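## Task

Look at the underside of every box on the desk to find its letter. The box marked T must end up resting on the counter and every other box must end up on the desk. The utility cart must finish standing upright. The robot must not tip over or finish leaning. Nothing counts as placed if it stays there only because the robot is holding it.

## Robot and tools

ROBOT. The robot is a simulated Hello Robot Stretch 4 with a single arm. It has an omni-wheel base, a lift that slides up a mast, an arm that telescopes forward, a three-joint wrist (yaw, pitch, roll) and a two-finger gripper. It stands about 1.6 m tall, and the base rim lies within 0.23 m of the base origin. Cameras: head_camera, head_left_camera, head_right_camera (fisheye), wrist_camera. Loose objects may occasionally get nudged by something external.

FRAMES. Base frame: origin on the floor beneath the base centre, x ahead, y to the left, z up. hand_pose is reported in this frame and marks a point between the open fingertips; its printed value can be slightly off. With all wrist joints at 0, the hand axes line up with the base axes. The odometry frame is where the base frame was when the scene began.

execute_actions. Argument "actions" is a list holding one action, or empty to just read state and images. Optional "cameras" picks which images come back: a list drawn from head_camera, head_left_camera, head_right_camera, wrist_camera, all; omitted, null or ["all"] gives all, [] gives none. An action contains "base", "joints" or both, plus optional "pace" and "contact_limits"; alternatively it contains only "end_of_arm". Motions in one action begin together but may finish at different times.
- "base": exactly one key, a relative move measured from where the base last reported itself. translate_m: straight drive in metres, forward positive, -2 to 2. strafe_m: sideways in metres, left positive, -2 to 2. rotate_rad: spin in place in radians, counter-clockwise (left) positive, -3.2 to 3.2.
- "joints": a single dictionary of absolute targets keyed by joint name (not offsets). lift_m 0 to 1.2 m. arm_m 0 to 0.55 m extension. wrist_yaw_rad -1.134 to 4.276 (0 ahead, positive turns left, 3.14 tucked back; beyond 3.4 the arm may obstruct). wrist_pitch_rad -1.117 to 4.259 (0 level, 1.57 pointing down). wrist_roll_rad -1.117 to 4.259 (0 keeps the fingers level; positive rolls clockwise viewed from behind). gripper_m -0.038 to 0.141, the fingertip gap in metres; negative means the tips squeeze each other. Tolerances for "done": lift and arm ±0.004, yaw and roll ±0.02, pitch ±0.05, gripper ±0.004. A joint target outside its range is clipped and the result notes it; unknown keys or other bad values reject the whole call with no motion.
- "pace": "slow", "default" (if omitted), "fast", "max". Base speed tops out at 0.1/0.3/0.4/0.6 m/s and turning at 1/2/3/4 rad/s respectively; with lift above 0.2 these are reduced, down to 0.3 m/s and 1 rad/s at lift 1.2.
- "contact_limits": only {"arm_m": value}, 0 (gentlest) to 0.75 (firmest), default 0.5; the arm halts when it pushes harder than this.
- "end_of_arm": "enable_torque" re-powers wrist or gripper motors that shut off; they then hold position.
A joint or the base left out of an action may keep pushing toward its earlier target without the statuses showing it. If any result reports a stop, the remaining motion calls in that same reply are skipped.

wait: {"seconds": 0 to 10}; commands nothing and returns state and images.
zoom_image: {"camera": name, "region": [x0, y0, x1, y1]} in pixels of that camera's latest full image, origin top-left, at most 504 by 504. Handy for reading letters on box undersides.
finished_scene: {"scene": number of the current scene}. Irreversible; reports success and hands over the next task. Make sure the result holds before calling. Sending a reply with no tool call ends everything.

RESULT LINES. lidar_m: 12 rough distances in metres from the base origin, 30-degree sectors starting straight ahead and going counter-clockwise (4th left, 7th behind, 10th right); "-" means nothing seen or closer than 0.25 m. It senses from about 0.15 m up to robot height, can miss glass, thin legs and much behind the robot. wrist_depth_mm: 7x7 grid of median depths, 100 to 2000 mm, top-left first; "-" is unreadable; the robot's own parts appear. base_odometry counts wheel rotation, so slip shows as travel; heading -3.142 to 3.142, left positive. If turned_by_wheels and turned_by_imu disagree by over roughly 0.1 rad, the base likely struck something or slipped, and heading is off by about their difference. base_tilt gives forward and right lean in degrees, each with a constant bias up to about 1.5. motor_effort: percent of maximum, positive toward larger joint values, bracket shows the peak of the last action; biased and noisy. For wheel_0, wheel_1, wheel_2, positive means turning the base right. on_its_own lists uncommanded effects; "held at" is a held target, not the actual position; an at-rest effort outside its normal band hints at a load or contact.
Statuses in base_status and joint_status: "done" (for the base, wheels turned the full amount even if slipping); "off_target"; "contact_stop_at_<key>" (that part goes slack: a slack lift may sag, slack wheels may roll); "limit_stop_at_<name>"; "time_out"; "torque_fault". After these stops the old target is dropped. "limit_stop_at_tilt" means over 6 degrees of lean; lift, arm and wheels go limp until the lean drops. "limit_stop_at_own_body" can come with the gripper tilted up (pitch below -0.2) and rolled (roll below -0.4 or above 4); you may move away from the body. Slack parts hold again once commanded.

GRIPPING. Command a gap smaller than the object; squeezing harder pulls it toward the wrist by up to about a third of the shortfall, and opening pushes it out. The gripper reading and "done" do not confirm a grasp; a firm squeeze (target 0 or more) shows as a clear change in gripper_m effort. Fingertips pressed on a surface can jam; lift to free them. Load in a level gripper shifts wrist_pitch_rad effort away from 0.

CAUTIONS. To unfold the wrist at the start, send lift_m 0.4 with wrist_yaw_rad 0 together. Avoid driving or turning with over 1 kg held and arm_m above 0.2, especially at fast paces; steady pushes or pulls with a high gripper or high contact limit can also tip the robot. A base tilt differing from its starting value may mean a wheel is on something. Wrist motors shut off (torque_fault) if pressed hard, e.g. by driving the gripper into something, or holding over about 2 kg level; recover with enable_torque. Avoid drops, slips, slams and forceful pushes, keep the cart upright, and release every box so it rests on its own.

CAMERA INTRINSICS (approximate, OpenCV style): head_camera pinhole+radial 420x560, fovy 98.986, K=[[239.203,0,206.048],[0,239.203,279.526],[0,0,1]], D=[0.194816,0.00585883,0,0,0.0000157346,0.240521,0.0107384,0.0000637598]. head_left_camera fisheye 420x672, K=[[179.831,0,212.083],[0,179.831,336.612],[0,0,1]], D=0, theta_max 91.827. head_right_camera fisheye 420x672, K=[[180.961,0,209.673],[0,180.961,336.565],[0,0,1]], D=0, theta_max 91.827. wrist_camera pinhole+radial 616x392, fovy 54.424, K=[[381.175,0,305.45],[0,381.175,194.424],[0,0,1]], D=[0.0896326,0.00124021,0,0,0.0000015324,0.110661,0.00227313,0.0000062097]. The robot and its cameras stay essentially the same between scenes; the room and starting position change.

Each tool is called as a command line: name --argument value for each argument, lists and objects as JSON in quotes; but a table of rows of numbers goes row by row, as --pt "numbers of a row", without its own name.

## Session

execute_actions --actions '[]'

Scene clock: 0.00 s.
base_odometry: x=+0.000 y=+0.000 heading=+0.000 (m, m, rad; odometry frame)
turned_by_wheels: +0.000 (rad since the last result)
turned_by_imu: +0.000 (rad since the last result)
base_tilt: forward=+0.6 right=-0.2 (deg)
lidar_m: 1.68 2.09 1.11 1.06 1.14 1.83 1.76 1.52 2.28 2.21 2.36 1.72
base_status: not commanded
joint_positions: lift_m=+0.222 arm_m=+0.001 wrist_yaw_rad=+3.101 wrist_pitch_rad=+0.013 wrist_roll_rad=+0.012 gripper_m=+0.057
joint_status: not commanded
motor_effort: lift_m=+22 arm_m=-1 wrist_yaw_rad=+2 wrist_pitch_rad=-10 wrist_roll_rad=+3 gripper_m=-2 wheel_0=-1 wheel_1=+0 wheel_2=+0 (%)
hand_pose: x=-0.1129 y=+0.0991 z=+0.3962 quat_wxyz=(+0.020, -0.006, +0.006, +1.000) (m; base frame)
wrist_depth_mm: - 143 240 1921 1863 1863 1808 / - 113 143 1863 1921 1863 1863 / - 120 149 1921 1863 1808 1863 / 142 142 227 1921 1863 1863 1808 / 1499 1983 1863 1921 1863 1863 1921 / 1229 1430 197 1661 223 1808 1863 / 878 931 1025 149 1008 1160 1255
pictures: head_camera, head_left_camera, head_right_camera, wrist_camera
Images, in order (width x height): head_camera 420x560, head_left_camera 420x672, head_right_camera 420x672, wrist_camera 616x392.

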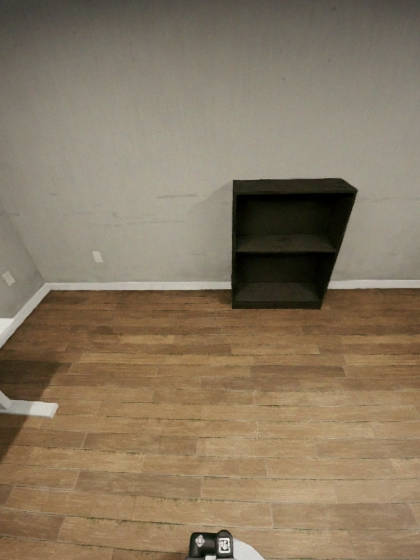

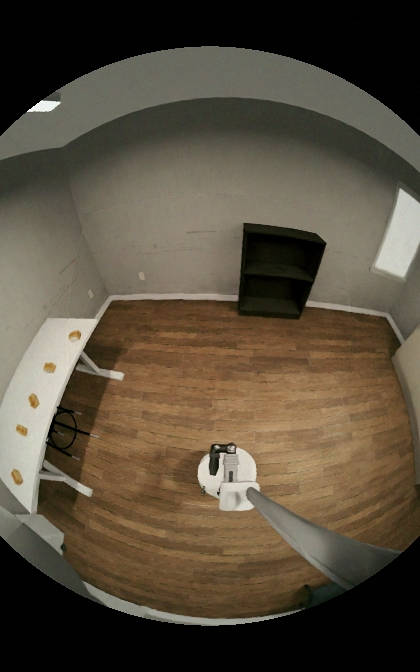

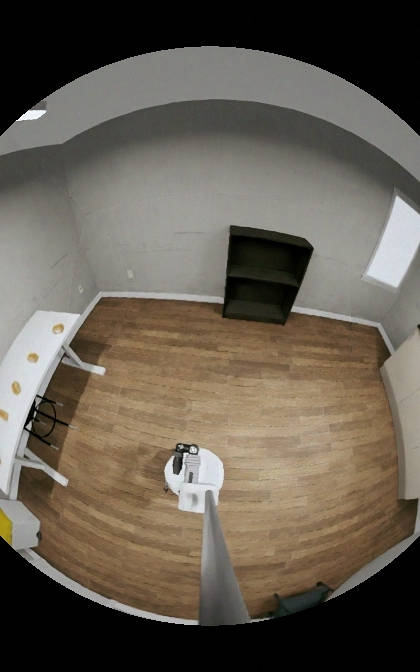

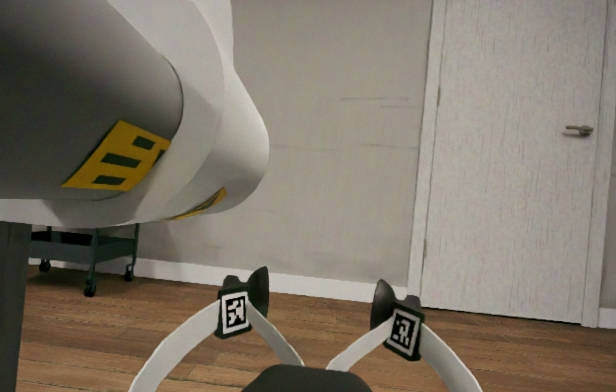

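execute_actions --actions '[{"base":{"rotate_rad":1.5708},"joints":{"lift_m":0.7,"wrist_yaw_rad":0,"gripper_m":0.12}}]' --cameras '["head_camera","wrist_camera"]'

Scene clock: 2.93 s.
base_odometry: x=+0.000 y=+0.000 heading=+1.570 (m, m, rad; odometry frame)
turned_by_wheels: +1.570 (rad since the last result)
turned_by_imu: +1.576 (rad since the last result)
base_tilt: forward=+0.4 right=-0.2 (deg)
lidar_m: 1.05 1.16 1.79 1.74 1.54 2.29 2.24 2.38 1.74 1.70 2.11 1.08
base_status: done
joint_positions: lift_m=+0.700 arm_m=+0.001 wrist_yaw_rad=+0.001 wrist_pitch_rad=+0.013 wrist_roll_rad=+0.012 gripper_m=+0.120
joint_status: all done
motor_effort: lift_m=+26(26) arm_m=-1(1) wrist_yaw_rad=-1(7) wrist_pitch_rad=-10(10) wrist_roll_rad=+3(2) gripper_m=-4(2) wheel_0=-5(14) wheel_1=-1(8) wheel_2=-4(12) (%)
hand_pose: x=+0.4603 y=-0.0873 z=+0.8742 quat_wxyz=(+1.000, +0.006, +0.006, +0.000) (m; base frame)
wrist_depth_mm: 1756 1756 1708 1661 1661 1618 1576 / 1808 1756 1661 1708 1661 1618 1618 / 1808 1808 1756 1708 1618 1576 1537 / 1756 1708 1708 1708 1661 1618 1537 / 1808 1098 1336 1576 1618 1618 1537 / 1618 1756 216 991 931 820 904 / 1618 1708 1661 149 1576 1576 1576
pictures: head_camera, wrist_camera
Images, in order (width x height): head_camera 420x560, wrist_camera 616x392.

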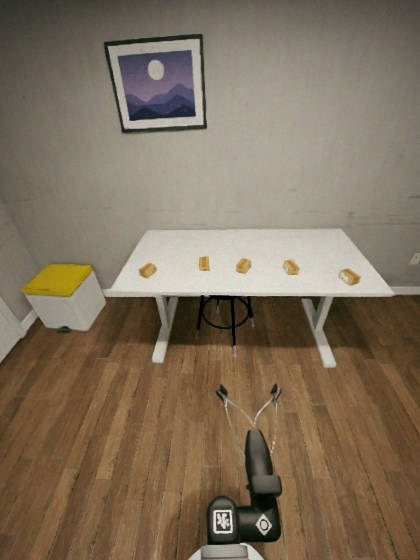

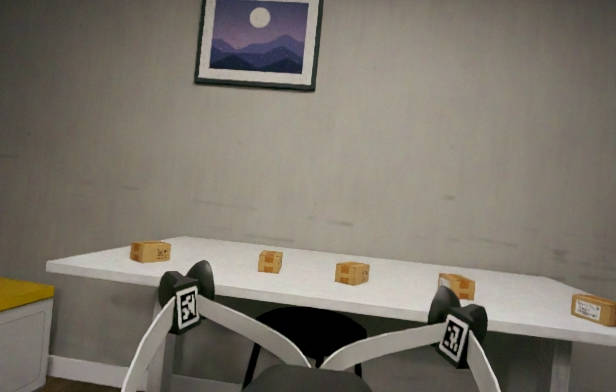

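execute_actions --actions '[{"base":{"translate_m":0.5},"joints":{"lift_m":0.62,"gripper_m":0.14}}]' --cameras '["head_camera","wrist_camera"]'

Scene clock: 6.27 s.
base_odometry: x=+0.000 y=+0.500 heading=+1.570 (m, m, rad; odometry frame)
turned_by_wheels: +0.000 (rad since the last result)
turned_by_imu: +0.000 (rad since the last result)
base_tilt: forward=+0.5 right=-0.3 (deg)
lidar_m: 0.57 0.63 1.48 1.71 1.84 1.96 2.75 2.70 1.82 2.00 0.75 0.59
base_status: done
joint_positions: lift_m=+0.620 arm_m=+0.001 wrist_yaw_rad=+0.000 wrist_pitch_rad=+0.013 wrist_roll_rad=+0.012 gripper_m=+0.140
joint_status: all done
motor_effort: lift_m=+16(23) arm_m=-1(1) wrist_yaw_rad=+0(1) wrist_pitch_rad=-10(10) wrist_roll_rad=+3(2) gripper_m=+2(2) wheel_0=+5(7) wheel_1=+2(7) wheel_2=-3(14) (%)
hand_pose: x=+0.4603 y=-0.0874 z=+0.7950 quat_wxyz=(+1.000, +0.006, +0.006, +0.000) (m; base frame)
wrist_depth_mm: 1281 1255 1205 1182 1118 1138 1138 / 1281 1229 1205 1138 1160 1138 1098 / 1255 1229 1182 1182 1138 1098 1078 / 1281 1205 1182 1160 1138 1118 1098 / 580 750 768 991 1118 1118 1098 / 397 373 368 480 504 484 521 / 1255 1182 609 148 340 334 368
pictures: head_camera, wrist_camera
Images, in order (width x height): head_camera 420x560, wrist_camera 616x392.

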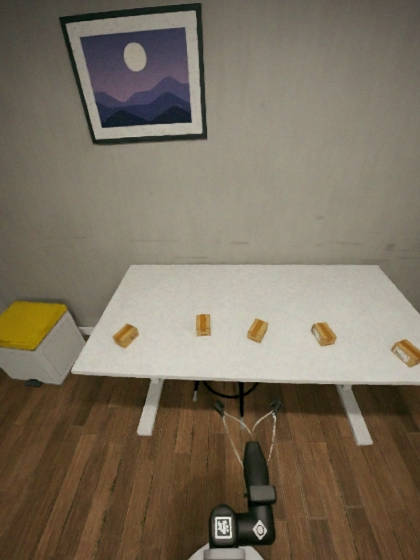

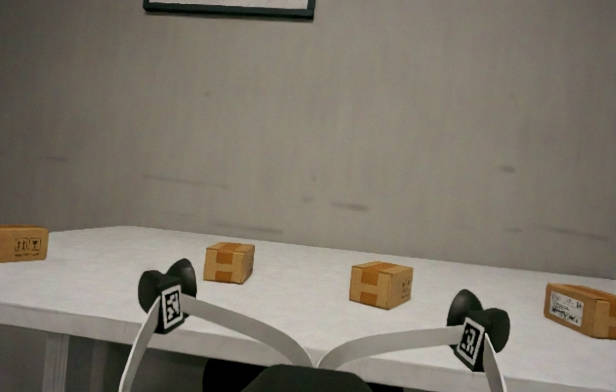

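execute_actions --actions '[{"base":{"strafe_m":0.09},"joints":{"arm_m":0.15}}]' --cameras '["head_camera","wrist_camera"]'

Scene clock: 7.87 s.
base_odometry: x=-0.090 y=+0.500 heading=+1.570 (m, m, rad; odometry frame)
turned_by_wheels: +0.000 (rad since the last result)
turned_by_imu: +0.000 (rad since the last result)
base_tilt: forward=+0.5 right=-0.2 (deg)
lidar_m: 0.56 0.63 1.39 1.62 1.75 1.82 2.75 2.83 1.89 2.09 0.76 0.60
base_status: done
joint_positions: lift_m=+0.620 arm_m=+0.149 wrist_yaw_rad=+0.000 wrist_pitch_rad=+0.013 wrist_roll_rad=+0.012 gripper_m=+0.140
joint_status: all done
motor_effort: lift_m=+16(16) arm_m=+4(4) wrist_yaw_rad=+1(2) wrist_pitch_rad=-9(10) wrist_roll_rad=+2(2) gripper_m=+1(2) wheel_0=-2(12) wheel_1=+2(9) wheel_2=+0(1) (%)
hand_pose: x=+0.6086 y=-0.0874 z=+0.7950 quat_wxyz=(+1.000, +0.006, +0.006, +0.000) (m; base frame)
wrist_depth_mm: 1098 1060 1078 1025 1008 976 976 / 1098 1060 1042 1042 1008 960 946 / 1098 1078 1042 1025 1008 976 946 / 1118 1060 1042 1008 991 976 946 / 634 741 842 991 976 960 931 / 382 347 362 415 508 364 609 / 266 274 297 148 301 301 366
pictures: head_camera, wrist_camera
Images, in order (width x height): head_camera 420x560, wrist_camera 616x392.

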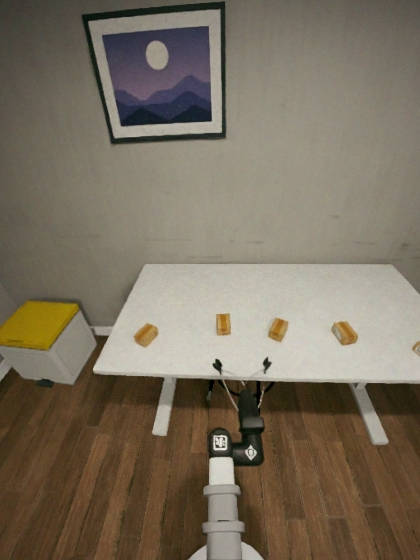

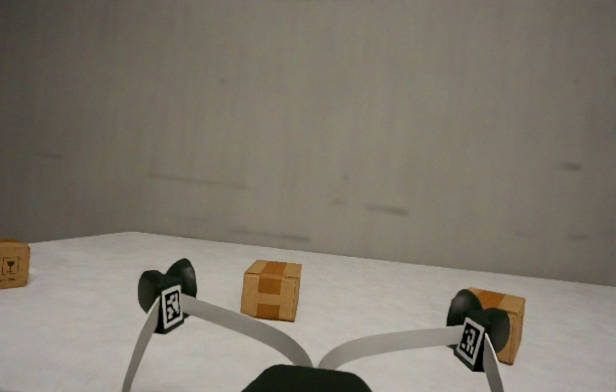

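execute_actions --actions '[{"base":{"strafe_m":0.06},"joints":{"arm_m":0.27}}]' --cameras '["head_camera","wrist_camera"]'

Scene clock: 9.30 s.
base_odometry: x=-0.150 y=+0.500 heading=+1.570 (m, m, rad; odometry frame)
turned_by_wheels: +0.000 (rad since the last result)
turned_by_imu: +0.000 (rad since the last result)
base_tilt: forward=+0.6 right=-0.2 (deg)
lidar_m: 0.59 0.64 1.39 1.54 1.69 1.74 2.73 2.89 1.95 2.12 0.78 0.61
base_status: done
joint_positions: lift_m=+0.620 arm_m=+0.269 wrist_yaw_rad=+0.000 wrist_pitch_rad=+0.013 wrist_roll_rad=+0.012 gripper_m=+0.140
joint_status: all done
motor_effort: lift_m=+16(16) arm_m=+5(6) wrist_yaw_rad=+1(2) wrist_pitch_rad=-10(10) wrist_roll_rad=+3(3) gripper_m=+0(1) wheel_0=-2(11) wheel_1=+1(9) wheel_2=+0(0) (%)
hand_pose: x=+0.7286 y=-0.0874 z=+0.7950 quat_wxyz=(+1.000, +0.006, +0.006, +0.000) (m; base frame)
wrist_depth_mm: 960 960 917 917 904 878 854 / 976 946 917 917 878 854 854 / 960 946 946 931 891 854 842 / 976 946 931 891 866 854 831 / 676 741 831 891 891 866 854 / 379 343 362 330 508 480 609 / 265 273 297 148 290 298 362
pictures: head_camera, wrist_camera
Images, in order (width x height): head_camera 420x560, wrist_camera 616x392.

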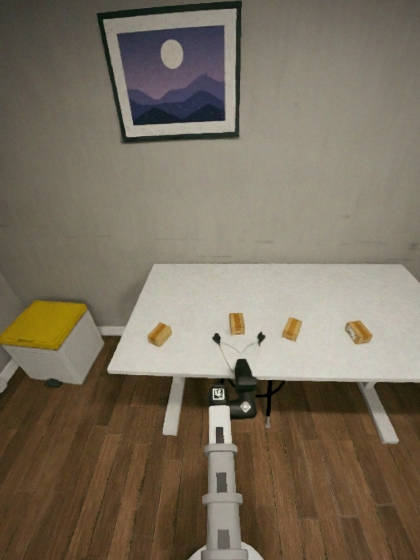

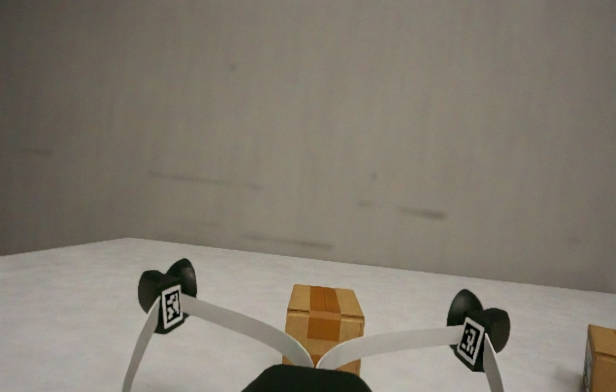

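execute_actions --actions '[{"joints":{"arm_m":0.36,"lift_m":0.59}}]' --cameras '["head_camera","wrist_camera"]'

execute_actions --actions '[{"joints":{"gripper_m":0.02}}]' --cameras '["wrist_camera"]'

execute_actions --actions '[{"joints":{"lift_m":0.72}}]' --cameras '[]'

execute_actions --actions '[{"joints":{"wrist_roll_rad":3.14}}]' --cameras '["head_camera"]'

zoom_image --camera "head_camera" --region '[160,220,320,380]'

Scene clock: 10.67 s.
base_odometry: x=-0.150 y=+0.500 heading=+1.570 (m, m, rad; odometry frame)
turned_by_wheels: +0.000 (rad since the last result)
turned_by_imu: +0.000 (rad since the last result)
base_tilt: forward=+0.5 right=-0.2 (deg)
lidar_m: 0.61 0.64 1.42 1.55 1.68 1.72 2.74 2.90 1.95 2.14 0.81 0.60
base_status: not commanded
joint_positions: lift_m=+0.591 arm_m=+0.359 wrist_yaw_rad=+0.000 wrist_pitch_rad=+0.010 wrist_roll_rad=+0.012 gripper_m=+0.140
joint_status: all done
motor_effort: lift_m=+13(14) arm_m=+5(5) wrist_yaw_rad=+1(2) wrist_pitch_rad=-3(10) wrist_roll_rad=+1(3) gripper_m=-1(2) wheel_0=-2(2) wheel_1=+1(1) wheel_2=+0(0) (%)
hand_pose: x=+0.8185 y=-0.0875 z=+0.7659 quat_wxyz=(+1.000, +0.006, +0.005, +0.000) (m; base frame)
wrist_depth_mm: 866 842 842 809 809 798 778 / 866 866 842 831 798 778 778 / 866 842 831 820 798 788 768 / 878 854 842 809 778 778 759 / 525 591 676 798 788 768 759 / 301 276 287 205 375 387 500 / 212 218 236 148 226 239 291
pictures: head_camera, wrist_camera
Images, in order (width x height): head_camera 420x560, wrist_camera 616x392.

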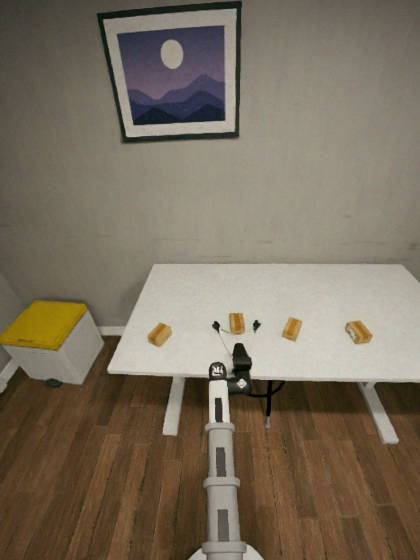

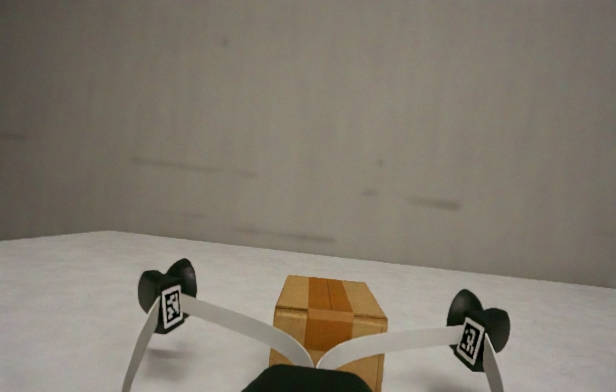

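Scene clock: 12.83 s.
base_odometry: x=-0.150 y=+0.500 heading=+1.570 (m, m, rad; odometry frame)
turned_by_wheels: +0.000 (rad since the last result)
turned_by_imu: -0.001 (rad since the last result)
base_tilt: forward=+0.5 right=-0.2 (deg)
lidar_m: 0.60 0.64 1.37 1.55 1.67 1.74 2.76 2.88 1.93 2.15 0.81 0.61
base_status: not commanded
joint_positions: lift_m=+0.591 arm_m=+0.359 wrist_yaw_rad=+0.000 wrist_pitch_rad=+0.010 wrist_roll_rad=+0.012 gripper_m=+0.020
joint_status: all done
motor_effort: lift_m=+13(13) arm_m=+5(5) wrist_yaw_rad=+2(2) wrist_pitch_rad=-2(3) wrist_roll_rad=+4(2) gripper_m=-16(17) wheel_0=-2(2) wheel_1=+1(1) wheel_2=+0(0) (%)
hand_pose: x=+0.8185 y=-0.0875 z=+0.7660 quat_wxyz=(+1.000, +0.006, +0.005, +0.000) (m; base frame)
wrist_depth_mm: 878 854 831 820 798 788 768 / 878 831 842 809 798 778 768 / 878 854 842 820 798 778 759 / 854 831 831 809 798 778 768 / 521 585 683 788 778 778 759 / 303 327 189 201 208 449 504 / 212 206 223 185 183 235 294
pictures: wrist_camera
Images, in order (width x height): wrist_camera 616x392.

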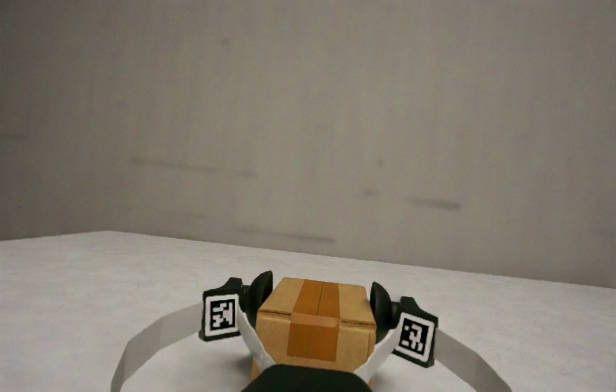

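Scene clock: 14.43 s.
base_odometry: x=-0.150 y=+0.500 heading=+1.570 (m, m, rad; odometry frame)
turned_by_wheels: +0.000 (rad since the last result)
turned_by_imu: +0.000 (rad since the last result)
base_tilt: forward=+0.5 right=-0.3 (deg)
lidar_m: 0.60 0.63 1.38 1.54 1.69 1.75 2.75 2.91 1.97 2.16 0.79 0.61
base_status: not commanded
joint_positions: lift_m=+0.720 arm_m=+0.359 wrist_yaw_rad=+0.000 wrist_pitch_rad=+0.013 wrist_roll_rad=+0.012 gripper_m=+0.020
joint_status: all done
motor_effort: lift_m=+27(30) arm_m=+5(5) wrist_yaw_rad=+2(2) wrist_pitch_rad=-12(13) wrist_roll_rad=+2(1) gripper_m=-21(20) wheel_0=-2(2) wheel_1=+1(1) wheel_2=+0(0) (%)
hand_pose: x=+0.8185 y=-0.0875 z=+0.8939 quat_wxyz=(+1.000, +0.006, +0.007, +0.000) (m; base frame)
wrist_depth_mm: 878 842 820 820 788 778 768 / 891 854 831 798 798 778 778 / 878 831 820 820 798 778 759 / 854 854 831 809 798 768 759 / 854 842 820 820 798 778 768 / 668 699 188 200 208 778 759 / 462 445 484 185 184 512 634
pictures: none
No camera images: the call's "cameras" was empty. Leave "cameras" out to get every camera's image.

Scene clock: 16.87 s.
base_odometry: x=-0.150 y=+0.500 heading=+1.570 (m, m, rad; odometry frame)
turned_by_wheels: +0.000 (rad since the last result)
turned_by_imu: -0.001 (rad since the last result)
base_tilt: forward=+0.5 right=-0.2 (deg)
lidar_m: 0.58 0.66 1.38 1.56 1.69 1.72 2.74 2.88 1.93 2.14 0.81 0.60
base_status: not commanded
joint_positions: lift_m=+0.720 arm_m=+0.359 wrist_yaw_rad=+0.000 wrist_pitch_rad=+0.013 wrist_roll_rad=+3.140 gripper_m=+0.020
joint_status: all done
motor_effort: lift_m=+26(26) arm_m=+5(5) wrist_yaw_rad=+2(2) wrist_pitch_rad=-12(12) wrist_roll_rad=+3(11) gripper_m=-15(16) wheel_0=-2(2) wheel_1=+1(1) wheel_2=+0(0) (%)
hand_pose: x=+0.8185 y=-0.0875 z=+0.8939 quat_wxyz=(+0.001, +1.000, +0.000, -0.007) (m; base frame)
wrist_depth_mm: 286 278 260 247 234 220 212 / 473 430 392 359 336 309 291 / 820 798 809 668 585 512 473 / 809 809 820 809 798 809 809 / 809 809 809 788 809 809 809 / 809 809 189 200 209 809 798 / 798 798 798 185 184 798 788
pictures: head_camera
Images, in order (width x height): head_camera 420x560.

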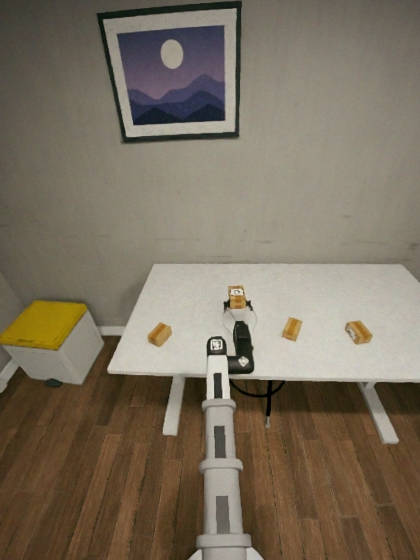

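Region (160, 220, 320, 380) of head_camera's 420x560 image, scaled by 3.150, with more detail than that image has.

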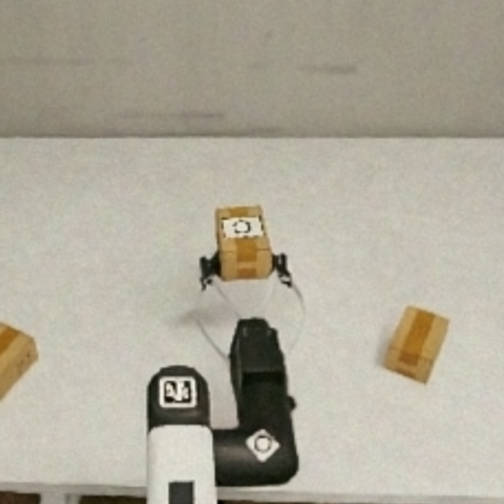

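execute_actions --actions '[{"joints":{"wrist_roll_rad":0}}]' --cameras '[]'

execute_actions --actions '[{"joints":{"lift_m":0.595}}]' --cameras '[]'

execute_actions --actions '[{"joints":{"gripper_m":0.14}}]' --cameras '[]'

execute_actions --actions '[{"joints":{"arm_m":0.2}}]' --cameras '[]'

execute_actions --actions '[{"base":{"strafe_m":-0.25}}]' --cameras '[]'

execute_actions --actions '[{"joints":{"arm_m":0.345}}]' --cameras '["head_camera","wrist_camera"]'

execute_actions --actions '[{"joints":{"gripper_m":0.02}}]' --cameras '["wrist_camera"]'

execute_actions --actions '[{"joints":{"lift_m":0.72}}]' --cameras '[]'

execute_actions --actions '[{"joints":{"wrist_roll_rad":3.14}}]' --cameras '["head_camera"]'

zoom_image --camera "head_camera" --region '[160,220,320,380]'

Scene clock: 20.53 s.
base_odometry: x=-0.150 y=+0.500 heading=+1.570 (m, m, rad; odometry frame)
turned_by_wheels: +0.000 (rad since the last result)
turned_by_imu: -0.001 (rad since the last result)
base_tilt: forward=+0.4 right=-0.1 (deg)
lidar_m: 0.59 0.64 1.39 1.54 1.68 1.73 2.76 2.88 1.97 2.15 0.78 0.59
base_status: not commanded
joint_positions: lift_m=+0.720 arm_m=+0.359 wrist_yaw_rad=+0.000 wrist_pitch_rad=+0.013 wrist_roll_rad=+0.000 gripper_m=+0.020
joint_status: all done
motor_effort: lift_m=+26(27) arm_m=+5(5) wrist_yaw_rad=+2(2) wrist_pitch_rad=-12(12) wrist_roll_rad=+1(1) gripper_m=-21(20) wheel_0=-2(2) wheel_1=+1(1) wheel_2=+0(0) (%)
hand_pose: x=+0.8185 y=-0.0875 z=+0.8939 quat_wxyz=(+1.000, +0.000, +0.007, +0.000) (m; base frame)
wrist_depth_mm: 891 842 842 831 809 778 759 / 866 831 820 820 778 778 759 / 866 854 831 820 809 778 768 / 854 854 831 809 798 768 759 / 866 842 831 809 788 768 759 / 654 683 189 201 208 768 759 / 452 439 488 185 184 512 647
pictures: none
No camera images: the call's "cameras" was empty. Leave "cameras" out to get every camera's image.

Scene clock: 22.10 s.
base_odometry: x=-0.150 y=+0.500 heading=+1.570 (m, m, rad; odometry frame)
turned_by_wheels: +0.000 (rad since the last result)
turned_by_imu: +0.000 (rad since the last result)
base_tilt: forward=+0.5 right=-0.3 (deg)
lidar_m: 0.62 0.64 1.39 1.55 1.70 1.74 2.74 2.91 1.95 2.14 0.79 0.62
base_status: not commanded
joint_positions: lift_m=+0.595 arm_m=+0.359 wrist_yaw_rad=+0.000 wrist_pitch_rad=+0.013 wrist_roll_rad=+0.000 gripper_m=+0.020
joint_status: all done
motor_effort: lift_m=+16(25) arm_m=+5(5) wrist_yaw_rad=+2(1) wrist_pitch_rad=-12(13) wrist_roll_rad=+3(3) gripper_m=-18(16) wheel_0=-2(2) wheel_1=+1(2) wheel_2=+0(0) (%)
hand_pose: x=+0.8185 y=-0.0875 z=+0.7698 quat_wxyz=(+1.000, +0.000, +0.007, +0.000) (m; base frame)
wrist_depth_mm: 866 854 831 798 798 778 759 / 878 842 831 798 798 778 768 / 878 854 820 809 798 778 759 / 878 842 831 798 798 768 768 / 500 569 654 798 788 768 759 / 297 320 190 202 208 455 521 / 211 205 224 186 183 239 297
pictures: none
No camera images: the call's "cameras" was empty. Leave "cameras" out to get every camera's image.

Scene clock: 24.27 s.
base_odometry: x=-0.150 y=+0.500 heading=+1.570 (m, m, rad; odometry frame)
turned_by_wheels: +0.000 (rad since the last result)
turned_by_imu: -0.001 (rad since the last result)
base_tilt: forward=+0.6 right=-0.2 (deg)
lidar_m: 0.60 0.64 1.40 1.53 1.69 1.75 2.75 2.88 1.96 2.14 0.80 0.60
base_status: not commanded
joint_positions: lift_m=+0.595 arm_m=+0.359 wrist_yaw_rad=+0.000 wrist_pitch_rad=+0.013 wrist_roll_rad=+0.000 gripper_m=+0.140
joint_status: all done
motor_effort: lift_m=+16(16) arm_m=+5(5) wrist_yaw_rad=+2(2) wrist_pitch_rad=-11(12) wrist_roll_rad=+1(3) gripper_m=-4(20) wheel_0=-2(2) wheel_1=+1(1) wheel_2=+0(0) (%)
hand_pose: x=+0.8185 y=-0.0875 z=+0.7699 quat_wxyz=(+1.000, +0.000, +0.007, +0.000) (m; base frame)
wrist_depth_mm: 891 831 831 809 809 788 778 / 878 854 831 809 788 778 759 / 878 842 831 809 788 778 759 / 891 866 820 798 788 768 759 / 500 569 668 809 768 778 750 / 298 274 291 206 389 397 517 / 212 219 235 148 236 246 298
pictures: none
No camera images: the call's "cameras" was empty. Leave "cameras" out to get every camera's image.

Scene clock: 25.80 s.
base_odometry: x=-0.150 y=+0.500 heading=+1.570 (m, m, rad; odometry frame)
turned_by_wheels: +0.000 (rad since the last result)
turned_by_imu: +0.000 (rad since the last result)
base_tilt: forward=+0.4 right=-0.1 (deg)
lidar_m: 0.60 0.64 1.37 1.54 1.68 1.75 2.75 2.89 1.96 2.14 0.79 0.61
base_status: not commanded
joint_positions: lift_m=+0.595 arm_m=+0.201 wrist_yaw_rad=+0.000 wrist_pitch_rad=+0.013 wrist_roll_rad=+0.000 gripper_m=+0.140
joint_status: all done
motor_effort: lift_m=+16(16) arm_m=-5(4) wrist_yaw_rad=+2(3) wrist_pitch_rad=-10(11) wrist_roll_rad=+2(2) gripper_m=+1(0) wheel_0=-2(2) wheel_1=+1(1) wheel_2=+0(0) (%)
hand_pose: x=+0.6602 y=-0.0874 z=+0.7699 quat_wxyz=(+1.000, +0.000, +0.006, +0.000) (m; base frame)
wrist_depth_mm: 1042 1008 991 976 946 931 931 / 1060 1025 1025 976 946 946 917 / 1042 1025 1008 976 960 931 904 / 1042 1025 991 946 960 931 904 / 384 574 668 741 931 917 904 / 301 277 293 357 415 397 325 / 213 222 239 148 245 246 301
pictures: none
No camera images: the call's "cameras" was empty. Leave "cameras" out to get every camera's image.

Scene clock: 27.93 s.
base_odometry: x=+0.100 y=+0.500 heading=+1.570 (m, m, rad; odometry frame)
turned_by_wheels: +0.000 (rad since the last result)
turned_by_imu: -0.001 (rad since the last result)
base_tilt: forward=+0.5 right=-0.2 (deg)
lidar_m: 0.58 0.61 0.90 1.79 1.93 2.12 2.76 2.59 1.72 1.90 0.77 0.60
base_status: done
joint_positions: lift_m=+0.595 arm_m=+0.201 wrist_yaw_rad=+0.000 wrist_pitch_rad=+0.013 wrist_roll_rad=+0.000 gripper_m=+0.140
joint_status: not commanded
motor_effort: lift_m=+16(16) arm_m=-4(4) wrist_yaw_rad=+2(1) wrist_pitch_rad=-10(11) wrist_roll_rad=+3(1) gripper_m=-1(1) wheel_0=+2(12) wheel_1=-1(8) wheel_2=+0(3) (%)
hand_pose: x=+0.6602 y=-0.0874 z=+0.7699 quat_wxyz=(+1.000, +0.000, +0.006, +0.000) (m; base frame)
wrist_depth_mm: 1042 1008 976 976 946 931 904 / 1042 1025 991 976 931 904 904 / 1042 1008 976 960 946 904 917 / 991 991 976 931 931 904 891 / 387 430 668 788 931 904 891 / 300 276 290 319 413 397 445 / 213 220 240 148 244 249 301
pictures: none
No camera images: the call's "cameras" was empty. Leave "cameras" out to get every camera's image.

Scene clock: 29.43 s.
base_odometry: x=+0.100 y=+0.500 heading=+1.570 (m, m, rad; odometry frame)
turned_by_wheels: +0.000 (rad since the last result)
turned_by_imu: +0.000 (rad since the last result)
base_tilt: forward=+0.5 right=-0.2 (deg)
lidar_m: 0.59 0.62 0.92 1.81 1.91 2.10 2.77 2.59 1.71 1.90 0.77 0.58
base_status: not commanded
joint_positions: lift_m=+0.595 arm_m=+0.344 wrist_yaw_rad=+0.000 wrist_pitch_rad=+0.013 wrist_roll_rad=+0.000 gripper_m=+0.140
joint_status: all done
motor_effort: lift_m=+16(16) arm_m=+5(5) wrist_yaw_rad=+2(2) wrist_pitch_rad=-10(10) wrist_roll_rad=+3(2) gripper_m=+0(2) wheel_0=+2(2) wheel_1=-1(1) wheel_2=+0(0) (%)
hand_pose: x=+0.8035 y=-0.0874 z=+0.7699 quat_wxyz=(+1.000, +0.000, +0.006, +0.000) (m; base frame)
wrist_depth_mm: 878 854 842 831 798 788 759 / 878 854 842 820 798 788 768 / 866 854 842 809 798 788 768 / 854 842 831 809 798 778 768 / 310 574 661 798 778 788 759 / 281 276 198 207 418 394 512 / 213 220 185 148 234 246 300
pictures: head_camera, wrist_camera
Images, in order (width x height): head_camera 420x560, wrist_camera 616x392.

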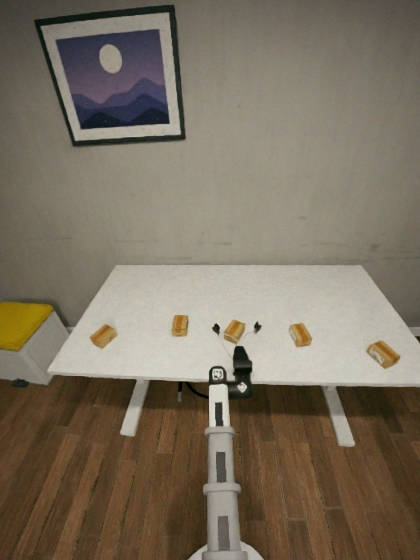

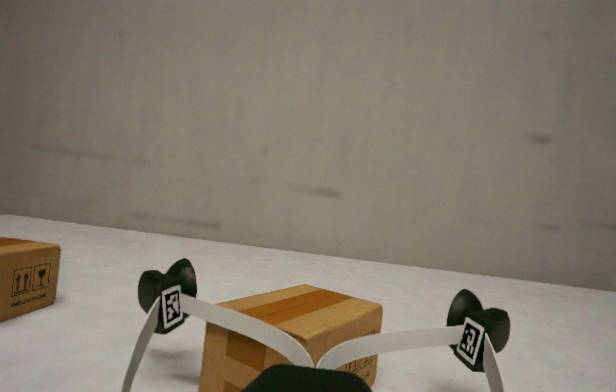

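Scene clock: 31.60 s.
base_odometry: x=+0.100 y=+0.500 heading=+1.570 (m, m, rad; odometry frame)
turned_by_wheels: +0.000 (rad since the last result)
turned_by_imu: -0.001 (rad since the last result)
base_tilt: forward=+0.5 right=-0.1 (deg)
lidar_m: 0.58 0.62 0.89 1.81 1.92 2.13 2.76 2.58 1.69 1.90 0.76 0.58
base_status: not commanded
joint_positions: lift_m=+0.595 arm_m=+0.344 wrist_yaw_rad=+0.000 wrist_pitch_rad=+0.013 wrist_roll_rad=+0.000 gripper_m=+0.020
joint_status: all done
motor_effort: lift_m=+16(16) arm_m=+5(5) wrist_yaw_rad=+2(2) wrist_pitch_rad=-10(10) wrist_roll_rad=+1(3) gripper_m=-20(18) wheel_0=+2(2) wheel_1=-1(1) wheel_2=+0(0) (%)
hand_pose: x=+0.8035 y=-0.0874 z=+0.7699 quat_wxyz=(+1.000, +0.000, +0.006, +0.000) (m; base frame)
wrist_depth_mm: 891 866 854 820 798 788 768 / 891 854 842 831 798 778 759 / 878 842 842 809 809 788 768 / 866 854 842 820 798 768 759 / 310 569 661 798 788 768 768 / 281 322 186 207 205 462 517 / 213 205 213 169 187 242 300
pictures: wrist_camera
Images, in order (width x height): wrist_camera 616x392.

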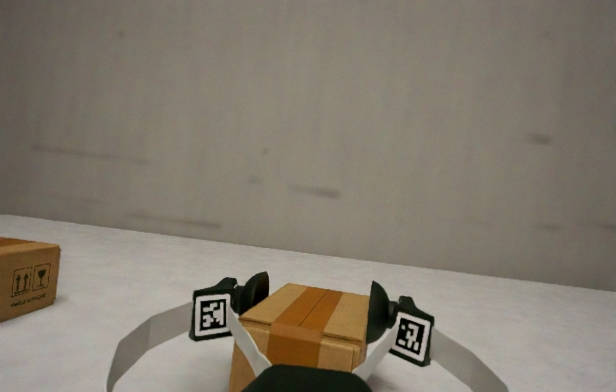

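Scene clock: 33.17 s.
base_odometry: x=+0.100 y=+0.500 heading=+1.570 (m, m, rad; odometry frame)
turned_by_wheels: +0.000 (rad since the last result)
turned_by_imu: +0.000 (rad since the last result)
base_tilt: forward=+0.5 right=-0.3 (deg)
lidar_m: 0.57 0.61 0.91 1.80 1.91 2.13 2.76 2.58 1.70 1.90 0.79 0.54
base_status: not commanded
joint_positions: lift_m=+0.720 arm_m=+0.344 wrist_yaw_rad=+0.000 wrist_pitch_rad=+0.013 wrist_roll_rad=+0.000 gripper_m=+0.020
joint_status: all done
motor_effort: lift_m=+26(29) arm_m=+5(5) wrist_yaw_rad=+2(1) wrist_pitch_rad=-12(12) wrist_roll_rad=+3(1) gripper_m=-21(21) wheel_0=+2(2) wheel_1=-1(1) wheel_2=+0(0) (%)
hand_pose: x=+0.8035 y=-0.0874 z=+0.8940 quat_wxyz=(+1.000, +0.000, +0.007, +0.000) (m; base frame)
wrist_depth_mm: 891 854 842 831 798 778 778 / 866 854 842 820 820 778 778 / 878 866 831 820 798 778 750 / 878 842 831 820 788 768 759 / 878 854 831 798 788 778 778 / 640 699 186 208 206 778 759 / 452 436 452 168 186 512 640
pictures: none
No camera images: the call's "cameras" was empty. Leave "cameras" out to get every camera's image.

Scene clock: 35.60 s.
base_odometry: x=+0.100 y=+0.500 heading=+1.570 (m, m, rad; odometry frame)
turned_by_wheels: +0.000 (rad since the last result)
turned_by_imu: -0.001 (rad since the last result)
base_tilt: forward=+0.5 right=-0.2 (deg)
lidar_m: 0.56 0.60 0.90 1.80 1.93 2.14 2.76 2.59 1.69 1.90 0.78 0.59
base_status: not commanded
joint_positions: lift_m=+0.720 arm_m=+0.344 wrist_yaw_rad=+0.000 wrist_pitch_rad=+0.013 wrist_roll_rad=+3.140 gripper_m=+0.020
joint_status: all done
motor_effort: lift_m=+26(27) arm_m=+5(5) wrist_yaw_rad=+2(2) wrist_pitch_rad=-12(12) wrist_roll_rad=+4(7) gripper_m=-21(19) wheel_0=+2(2) wheel_1=-1(1) wheel_2=+0(0) (%)
hand_pose: x=+0.8035 y=-0.0874 z=+0.8940 quat_wxyz=(+0.001, +1.000, +0.000, -0.007) (m; base frame)
wrist_depth_mm: 294 277 262 246 233 221 212 / 477 433 392 359 332 309 294 / 809 809 820 676 580 517 469 / 820 831 820 820 820 809 820 / 809 809 809 809 798 798 798 / 809 798 183 208 205 798 798 / 809 820 809 168 186 809 798
pictures: head_camera
Images, in order (width x height): head_camera 420x560.

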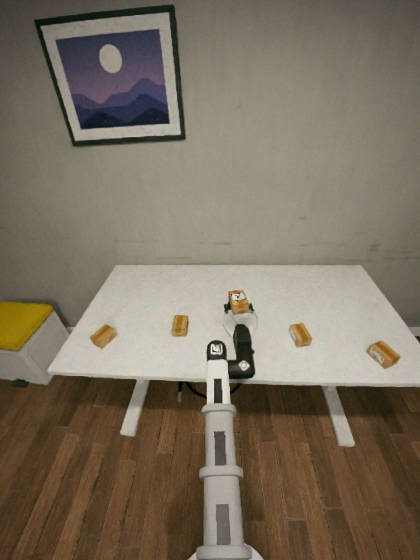

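Region (160, 220, 320, 380) of head_camera's 420x560 image, scaled by 3.150, with more detail than that image has.

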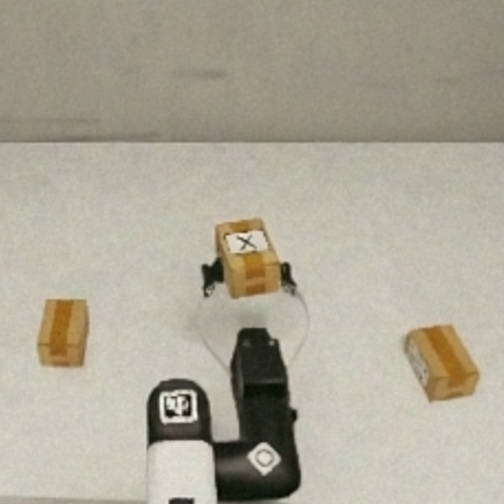

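X. Next: 63px → -0.275, arm 0.31.

execute_actions --actions '[{"joints":{"wrist_roll_rad":0}}]' --cameras '[]'

execute_actions --actions '[{"joints":{"lift_m":0.596}}]' --cameras '[]'

execute_actions --actions '[{"joints":{"gripper_m":0.14}}]' --cameras '[]'

execute_actions --actions '[{"joints":{"arm_m":0.18}}]' --cameras '[]'

execute_actions --actions '[{"base":{"strafe_m":-0.275}}]' --cameras '[]'

execute_actions --actions '[{"joints":{"arm_m":0.31}}]' --cameras '["head_camera","wrist_camera"]'

execute_actions --actions '[{"joints":{"gripper_m":0.02}}]' --cameras '["wrist_camera"]'

execute_actions --actions '[{"joints":{"lift_m":0.72}}]' --cameras '[]'

execute_actions --actions '[{"joints":{"wrist_roll_rad":3.14}}]' --cameras '["head_camera"]'

zoom_image --camera "head_camera" --region '[160,220,320,380]'

Scene clock: 38.43 s.
base_odometry: x=+0.100 y=+0.500 heading=+1.570 (m, m, rad; odometry frame)
turned_by_wheels: +0.000 (rad since the last result)
turned_by_imu: -0.001 (rad since the last result)
base_tilt: forward=+0.4 right=-0.3 (deg)
lidar_m: 0.57 0.60 0.92 1.81 1.89 2.11 2.77 2.56 1.71 1.90 0.77 0.57
base_status: not commanded
joint_positions: lift_m=+0.720 arm_m=+0.344 wrist_yaw_rad=+0.000 wrist_pitch_rad=+0.013 wrist_roll_rad=+0.000 gripper_m=+0.020
joint_status: all done
motor_effort: lift_m=+26(27) arm_m=+5(5) wrist_yaw_rad=+1(2) wrist_pitch_rad=-12(12) wrist_roll_rad=+2(4) gripper_m=-20(17) wheel_0=+3(2) wheel_1=-1(1) wheel_2=+0(0) (%)
hand_pose: x=+0.8035 y=-0.0874 z=+0.8940 quat_wxyz=(+1.000, +0.000, +0.007, +0.000) (m; base frame)
wrist_depth_mm: 866 866 842 820 788 788 768 / 878 866 842 809 798 788 768 / 878 842 831 820 798 768 768 / 878 854 842 809 798 768 759 / 866 842 842 809 798 778 759 / 634 683 184 208 205 759 759 / 452 436 473 168 186 530 640
pictures: none
No camera images: the call's "cameras" was empty. Leave "cameras" out to get every camera's image.

Scene clock: 40.00 s.
base_odometry: x=+0.100 y=+0.500 heading=+1.570 (m, m, rad; odometry frame)
turned_by_wheels: +0.000 (rad since the last result)
turned_by_imu: +0.000 (rad since the last result)
base_tilt: forward=+0.5 right=-0.2 (deg)
lidar_m: 0.59 0.61 0.87 1.80 1.94 2.15 2.77 2.57 1.71 1.91 0.77 0.60
base_status: not commanded
joint_positions: lift_m=+0.596 arm_m=+0.344 wrist_yaw_rad=+0.000 wrist_pitch_rad=+0.013 wrist_roll_rad=+0.000 gripper_m=+0.020
joint_status: all done
motor_effort: lift_m=+15(24) arm_m=+5(5) wrist_yaw_rad=+1(1) wrist_pitch_rad=-12(12) wrist_roll_rad=+2(4) gripper_m=-21(18) wheel_0=+2(2) wheel_1=-1(1) wheel_2=+0(0) (%)
hand_pose: x=+0.8035 y=-0.0874 z=+0.7708 quat_wxyz=(+1.000, +0.000, +0.007, +0.000) (m; base frame)
wrist_depth_mm: 878 854 831 809 798 778 768 / 891 854 842 809 798 788 768 / 891 854 842 820 788 778 768 / 866 854 842 820 809 778 768 / 410 574 654 809 788 778 750 / 281 325 183 208 206 466 521 / 213 207 223 168 186 251 303
pictures: none
No camera images: the call's "cameras" was empty. Leave "cameras" out to get every camera's image.

Scene clock: 42.17 s.
base_odometry: x=+0.100 y=+0.500 heading=+1.570 (m, m, rad; odometry frame)
turned_by_wheels: +0.000 (rad since the last result)
turned_by_imu: -0.001 (rad since the last result)
base_tilt: forward=+0.4 right=-0.2 (deg)
lidar_m: 0.59 0.62 0.92 1.81 1.92 2.12 2.74 2.60 1.72 1.90 0.77 0.60
base_status: not commanded
joint_positions: lift_m=+0.596 arm_m=+0.344 wrist_yaw_rad=+0.000 wrist_pitch_rad=+0.013 wrist_roll_rad=+0.000 gripper_m=+0.140
joint_status: all done
motor_effort: lift_m=+15(16) arm_m=+5(5) wrist_yaw_rad=+1(1) wrist_pitch_rad=-11(12) wrist_roll_rad=+2(2) gripper_m=-1(20) wheel_0=+2(2) wheel_1=-1(1) wheel_2=+0(0) (%)
hand_pose: x=+0.8035 y=-0.0874 z=+0.7709 quat_wxyz=(+1.000, +0.000, +0.007, +0.000) (m; base frame)
wrist_depth_mm: 866 854 842 820 809 798 768 / 891 854 854 809 809 778 768 / 866 866 831 820 798 778 768 / 866 866 820 809 788 788 768 / 413 574 661 809 788 778 759 / 281 278 291 209 392 402 521 / 213 220 236 148 238 249 303
pictures: none
No camera images: the call's "cameras" was empty. Leave "cameras" out to get every camera's image.

Scene clock: 43.73 s.
base_odometry: x=+0.100 y=+0.500 heading=+1.570 (m, m, rad; odometry frame)
turned_by_wheels: +0.000 (rad since the last result)
turned_by_imu: +0.000 (rad since the last result)
base_tilt: forward=+0.4 right=-0.2 (deg)
lidar_m: 0.58 0.61 0.92 1.80 1.94 2.13 2.76 2.58 1.72 1.90 0.76 0.60
base_status: not commanded
joint_positions: lift_m=+0.596 arm_m=+0.181 wrist_yaw_rad=+0.000 wrist_pitch_rad=+0.013 wrist_roll_rad=+0.000 gripper_m=+0.140
joint_status: all done
motor_effort: lift_m=+15(16) arm_m=-4(4) wrist_yaw_rad=+2(2) wrist_pitch_rad=-10(12) wrist_roll_rad=+1(3) gripper_m=-1(0) wheel_0=+2(2) wheel_1=-1(1) wheel_2=+0(0) (%)
hand_pose: x=+0.6402 y=-0.0874 z=+0.7710 quat_wxyz=(+1.000, +0.000, +0.006, +0.000) (m; base frame)
wrist_depth_mm: 1078 1025 1042 991 976 931 917 / 1060 1025 1008 991 960 931 917 / 1042 1008 1008 991 960 917 931 / 1060 1025 991 976 946 931 917 / 415 433 668 788 931 931 904 / 304 279 296 343 424 399 384 / 216 224 242 148 246 248 306
pictures: none
No camera images: the call's "cameras" was empty. Leave "cameras" out to get every camera's image.

Scene clock: 45.97 s.
base_odometry: x=+0.375 y=+0.500 heading=+1.570 (m, m, rad; odometry frame)
turned_by_wheels: +0.000 (rad since the last result)
turned_by_imu: -0.001 (rad since the last result)
base_tilt: forward=+0.5 right=-0.3 (deg)
lidar_m: 0.57 0.59 0.90 2.06 2.13 2.85 2.77 1.86 1.48 1.61 0.77 0.58
base_status: done
joint_positions: lift_m=+0.596 arm_m=+0.181 wrist_yaw_rad=+0.000 wrist_pitch_rad=+0.013 wrist_roll_rad=+0.000 gripper_m=+0.140
joint_status: not commanded
motor_effort: lift_m=+16(16) arm_m=-4(5) wrist_yaw_rad=+2(2) wrist_pitch_rad=-10(10) wrist_roll_rad=+2(3) gripper_m=-1(0) wheel_0=+4(9) wheel_1=-1(10) wheel_2=+0(1) (%)
hand_pose: x=+0.6402 y=-0.0874 z=+0.7709 quat_wxyz=(+1.000, +0.000, +0.006, +0.000) (m; base frame)
wrist_depth_mm: 1060 1008 991 976 917 917 904 / 1042 1008 991 976 960 917 917 / 1042 1008 976 976 946 931 904 / 1042 1008 1008 991 960 917 891 / 362 504 668 788 931 904 904 / 303 279 296 301 424 397 525 / 216 222 240 148 247 250 304
pictures: none
No camera images: the call's "cameras" was empty. Leave "cameras" out to get every camera's image.

Scene clock: 47.40 s.
base_odometry: x=+0.375 y=+0.500 heading=+1.570 (m, m, rad; odometry frame)
turned_by_wheels: +0.000 (rad since the last result)
turned_by_imu: +0.000 (rad since the last result)
base_tilt: forward=+0.6 right=-0.3 (deg)
lidar_m: 0.55 0.60 0.89 2.08 2.13 2.84 2.78 1.87 1.46 1.64 0.74 0.55
base_status: not commanded
joint_positions: lift_m=+0.596 arm_m=+0.309 wrist_yaw_rad=+0.000 wrist_pitch_rad=+0.013 wrist_roll_rad=+0.000 gripper_m=+0.140
joint_status: all done
motor_effort: lift_m=+16(16) arm_m=+5(5) wrist_yaw_rad=+2(1) wrist_pitch_rad=-10(11) wrist_roll_rad=+2(3) gripper_m=+3(1) wheel_0=+4(4) wheel_1=-1(1) wheel_2=+0(0) (%)
hand_pose: x=+0.7685 y=-0.0874 z=+0.7709 quat_wxyz=(+1.000, +0.000, +0.006, +0.000) (m; base frame)
wrist_depth_mm: 891 891 866 842 820 809 798 / 891 878 866 854 809 820 768 / 904 878 866 842 820 798 778 / 891 866 866 831 820 809 788 / 462 580 668 809 820 798 778 / 296 278 216 211 421 399 521 / 215 222 224 148 238 249 304
pictures: head_camera, wrist_camera
Images, in order (width x height): head_camera 420x560, wrist_camera 616x392.

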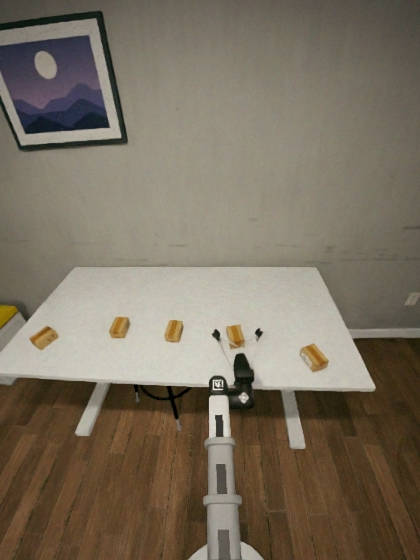

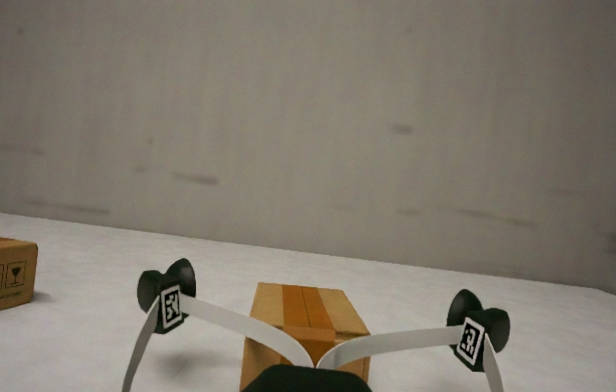

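Scene clock: 49.57 s.
base_odometry: x=+0.375 y=+0.500 heading=+1.570 (m, m, rad; odometry frame)
turned_by_wheels: +0.000 (rad since the last result)
turned_by_imu: -0.001 (rad since the last result)
base_tilt: forward=+0.5 right=-0.3 (deg)
lidar_m: 0.55 0.59 0.88 2.08 2.14 2.82 2.79 1.86 1.45 1.61 0.76 0.56
base_status: not commanded
joint_positions: lift_m=+0.596 arm_m=+0.309 wrist_yaw_rad=+0.000 wrist_pitch_rad=+0.013 wrist_roll_rad=+0.000 gripper_m=+0.020
joint_status: all done
motor_effort: lift_m=+16(16) arm_m=+5(5) wrist_yaw_rad=+2(2) wrist_pitch_rad=-10(11) wrist_roll_rad=+2(3) gripper_m=-20(19) wheel_0=+4(4) wheel_1=-1(1) wheel_2=+0(0) (%)
hand_pose: x=+0.7685 y=-0.0874 z=+0.7709 quat_wxyz=(+1.000, +0.000, +0.006, +0.000) (m; base frame)
wrist_depth_mm: 917 878 854 831 831 798 788 / 904 878 878 854 831 798 788 / 891 878 854 842 820 798 788 / 904 866 854 842 820 798 788 / 462 580 676 809 809 778 778 / 296 329 190 211 208 466 521 / 216 205 232 167 173 244 304
pictures: wrist_camera
Images, in order (width x height): wrist_camera 616x392.

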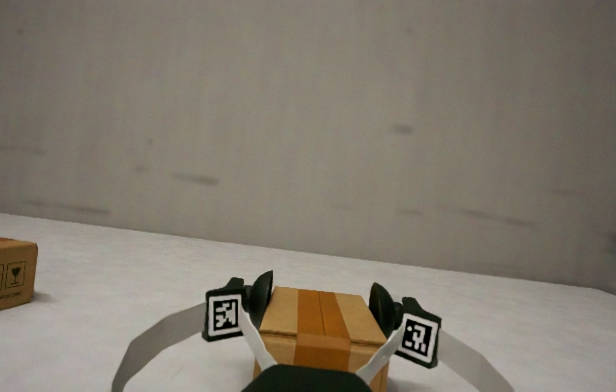

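Scene clock: 51.13 s.
base_odometry: x=+0.375 y=+0.500 heading=+1.570 (m, m, rad; odometry frame)
turned_by_wheels: +0.000 (rad since the last result)
turned_by_imu: +0.000 (rad since the last result)
base_tilt: forward=+0.4 right=-0.2 (deg)
lidar_m: 0.57 0.58 0.89 2.08 2.13 2.83 2.79 1.85 1.47 1.61 0.72 0.58
base_status: not commanded
joint_positions: lift_m=+0.720 arm_m=+0.309 wrist_yaw_rad=+0.000 wrist_pitch_rad=+0.013 wrist_roll_rad=+0.000 gripper_m=+0.020
joint_status: all done
motor_effort: lift_m=+26(26) arm_m=+5(5) wrist_yaw_rad=+2(1) wrist_pitch_rad=-13(13) wrist_roll_rad=+2(2) gripper_m=-19(17) wheel_0=+4(4) wheel_1=-1(1) wheel_2=+0(0) (%)
hand_pose: x=+0.7685 y=-0.0874 z=+0.8939 quat_wxyz=(+1.000, +0.000, +0.007, +0.000) (m; base frame)
wrist_depth_mm: 891 878 866 842 831 798 788 / 904 866 854 842 820 809 788 / 904 878 866 842 820 798 778 / 891 878 854 831 820 788 778 / 904 866 842 831 809 809 778 / 640 683 189 211 208 798 778 / 455 430 484 167 174 517 640
pictures: none
No camera images: the call's "cameras" was empty. Leave "cameras" out to get every camera's image.

Scene clock: 53.57 s.
base_odometry: x=+0.375 y=+0.500 heading=+1.570 (m, m, rad; odometry frame)
turned_by_wheels: +0.000 (rad since the last result)
turned_by_imu: -0.001 (rad since the last result)
base_tilt: forward=+0.6 right=-0.3 (deg)
lidar_m: 0.56 0.59 0.90 2.06 2.14 2.85 2.79 1.83 1.47 1.62 0.74 0.56
base_status: not commanded
joint_positions: lift_m=+0.720 arm_m=+0.309 wrist_yaw_rad=+0.000 wrist_pitch_rad=+0.013 wrist_roll_rad=+3.140 gripper_m=+0.020
joint_status: all done
motor_effort: lift_m=+26(27) arm_m=+5(5) wrist_yaw_rad=+1(2) wrist_pitch_rad=-13(13) wrist_roll_rad=+3(8) gripper_m=-19(16) wheel_0=+3(3) wheel_1=-1(1) wheel_2=+0(0) (%)
hand_pose: x=+0.7685 y=-0.0874 z=+0.8939 quat_wxyz=(+0.001, +1.000, +0.000, -0.007) (m; base frame)
wrist_depth_mm: 294 277 260 246 234 221 213 / 473 430 394 359 336 310 293 / 854 842 842 676 585 512 473 / 831 831 842 831 820 831 820 / 842 831 842 820 831 820 831 / 831 831 190 211 208 831 831 / 831 820 842 167 173 798 809
pictures: head_camera
Images, in order (width x height): head_camera 420x560.

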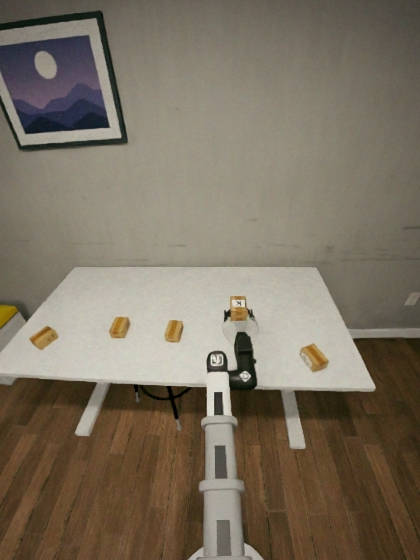

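Region (160, 220, 320, 380) of head_camera's 420x560 image, scaled by 3.150, with more detail than that image has.

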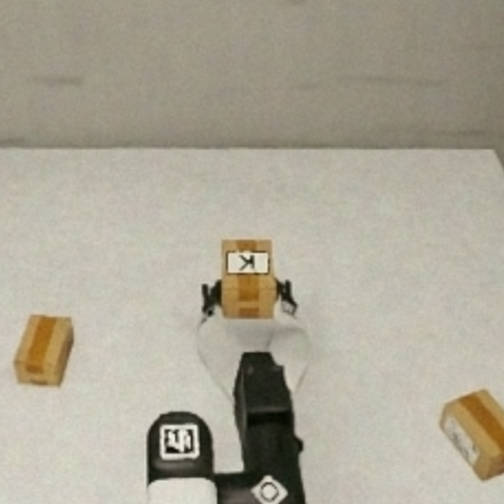

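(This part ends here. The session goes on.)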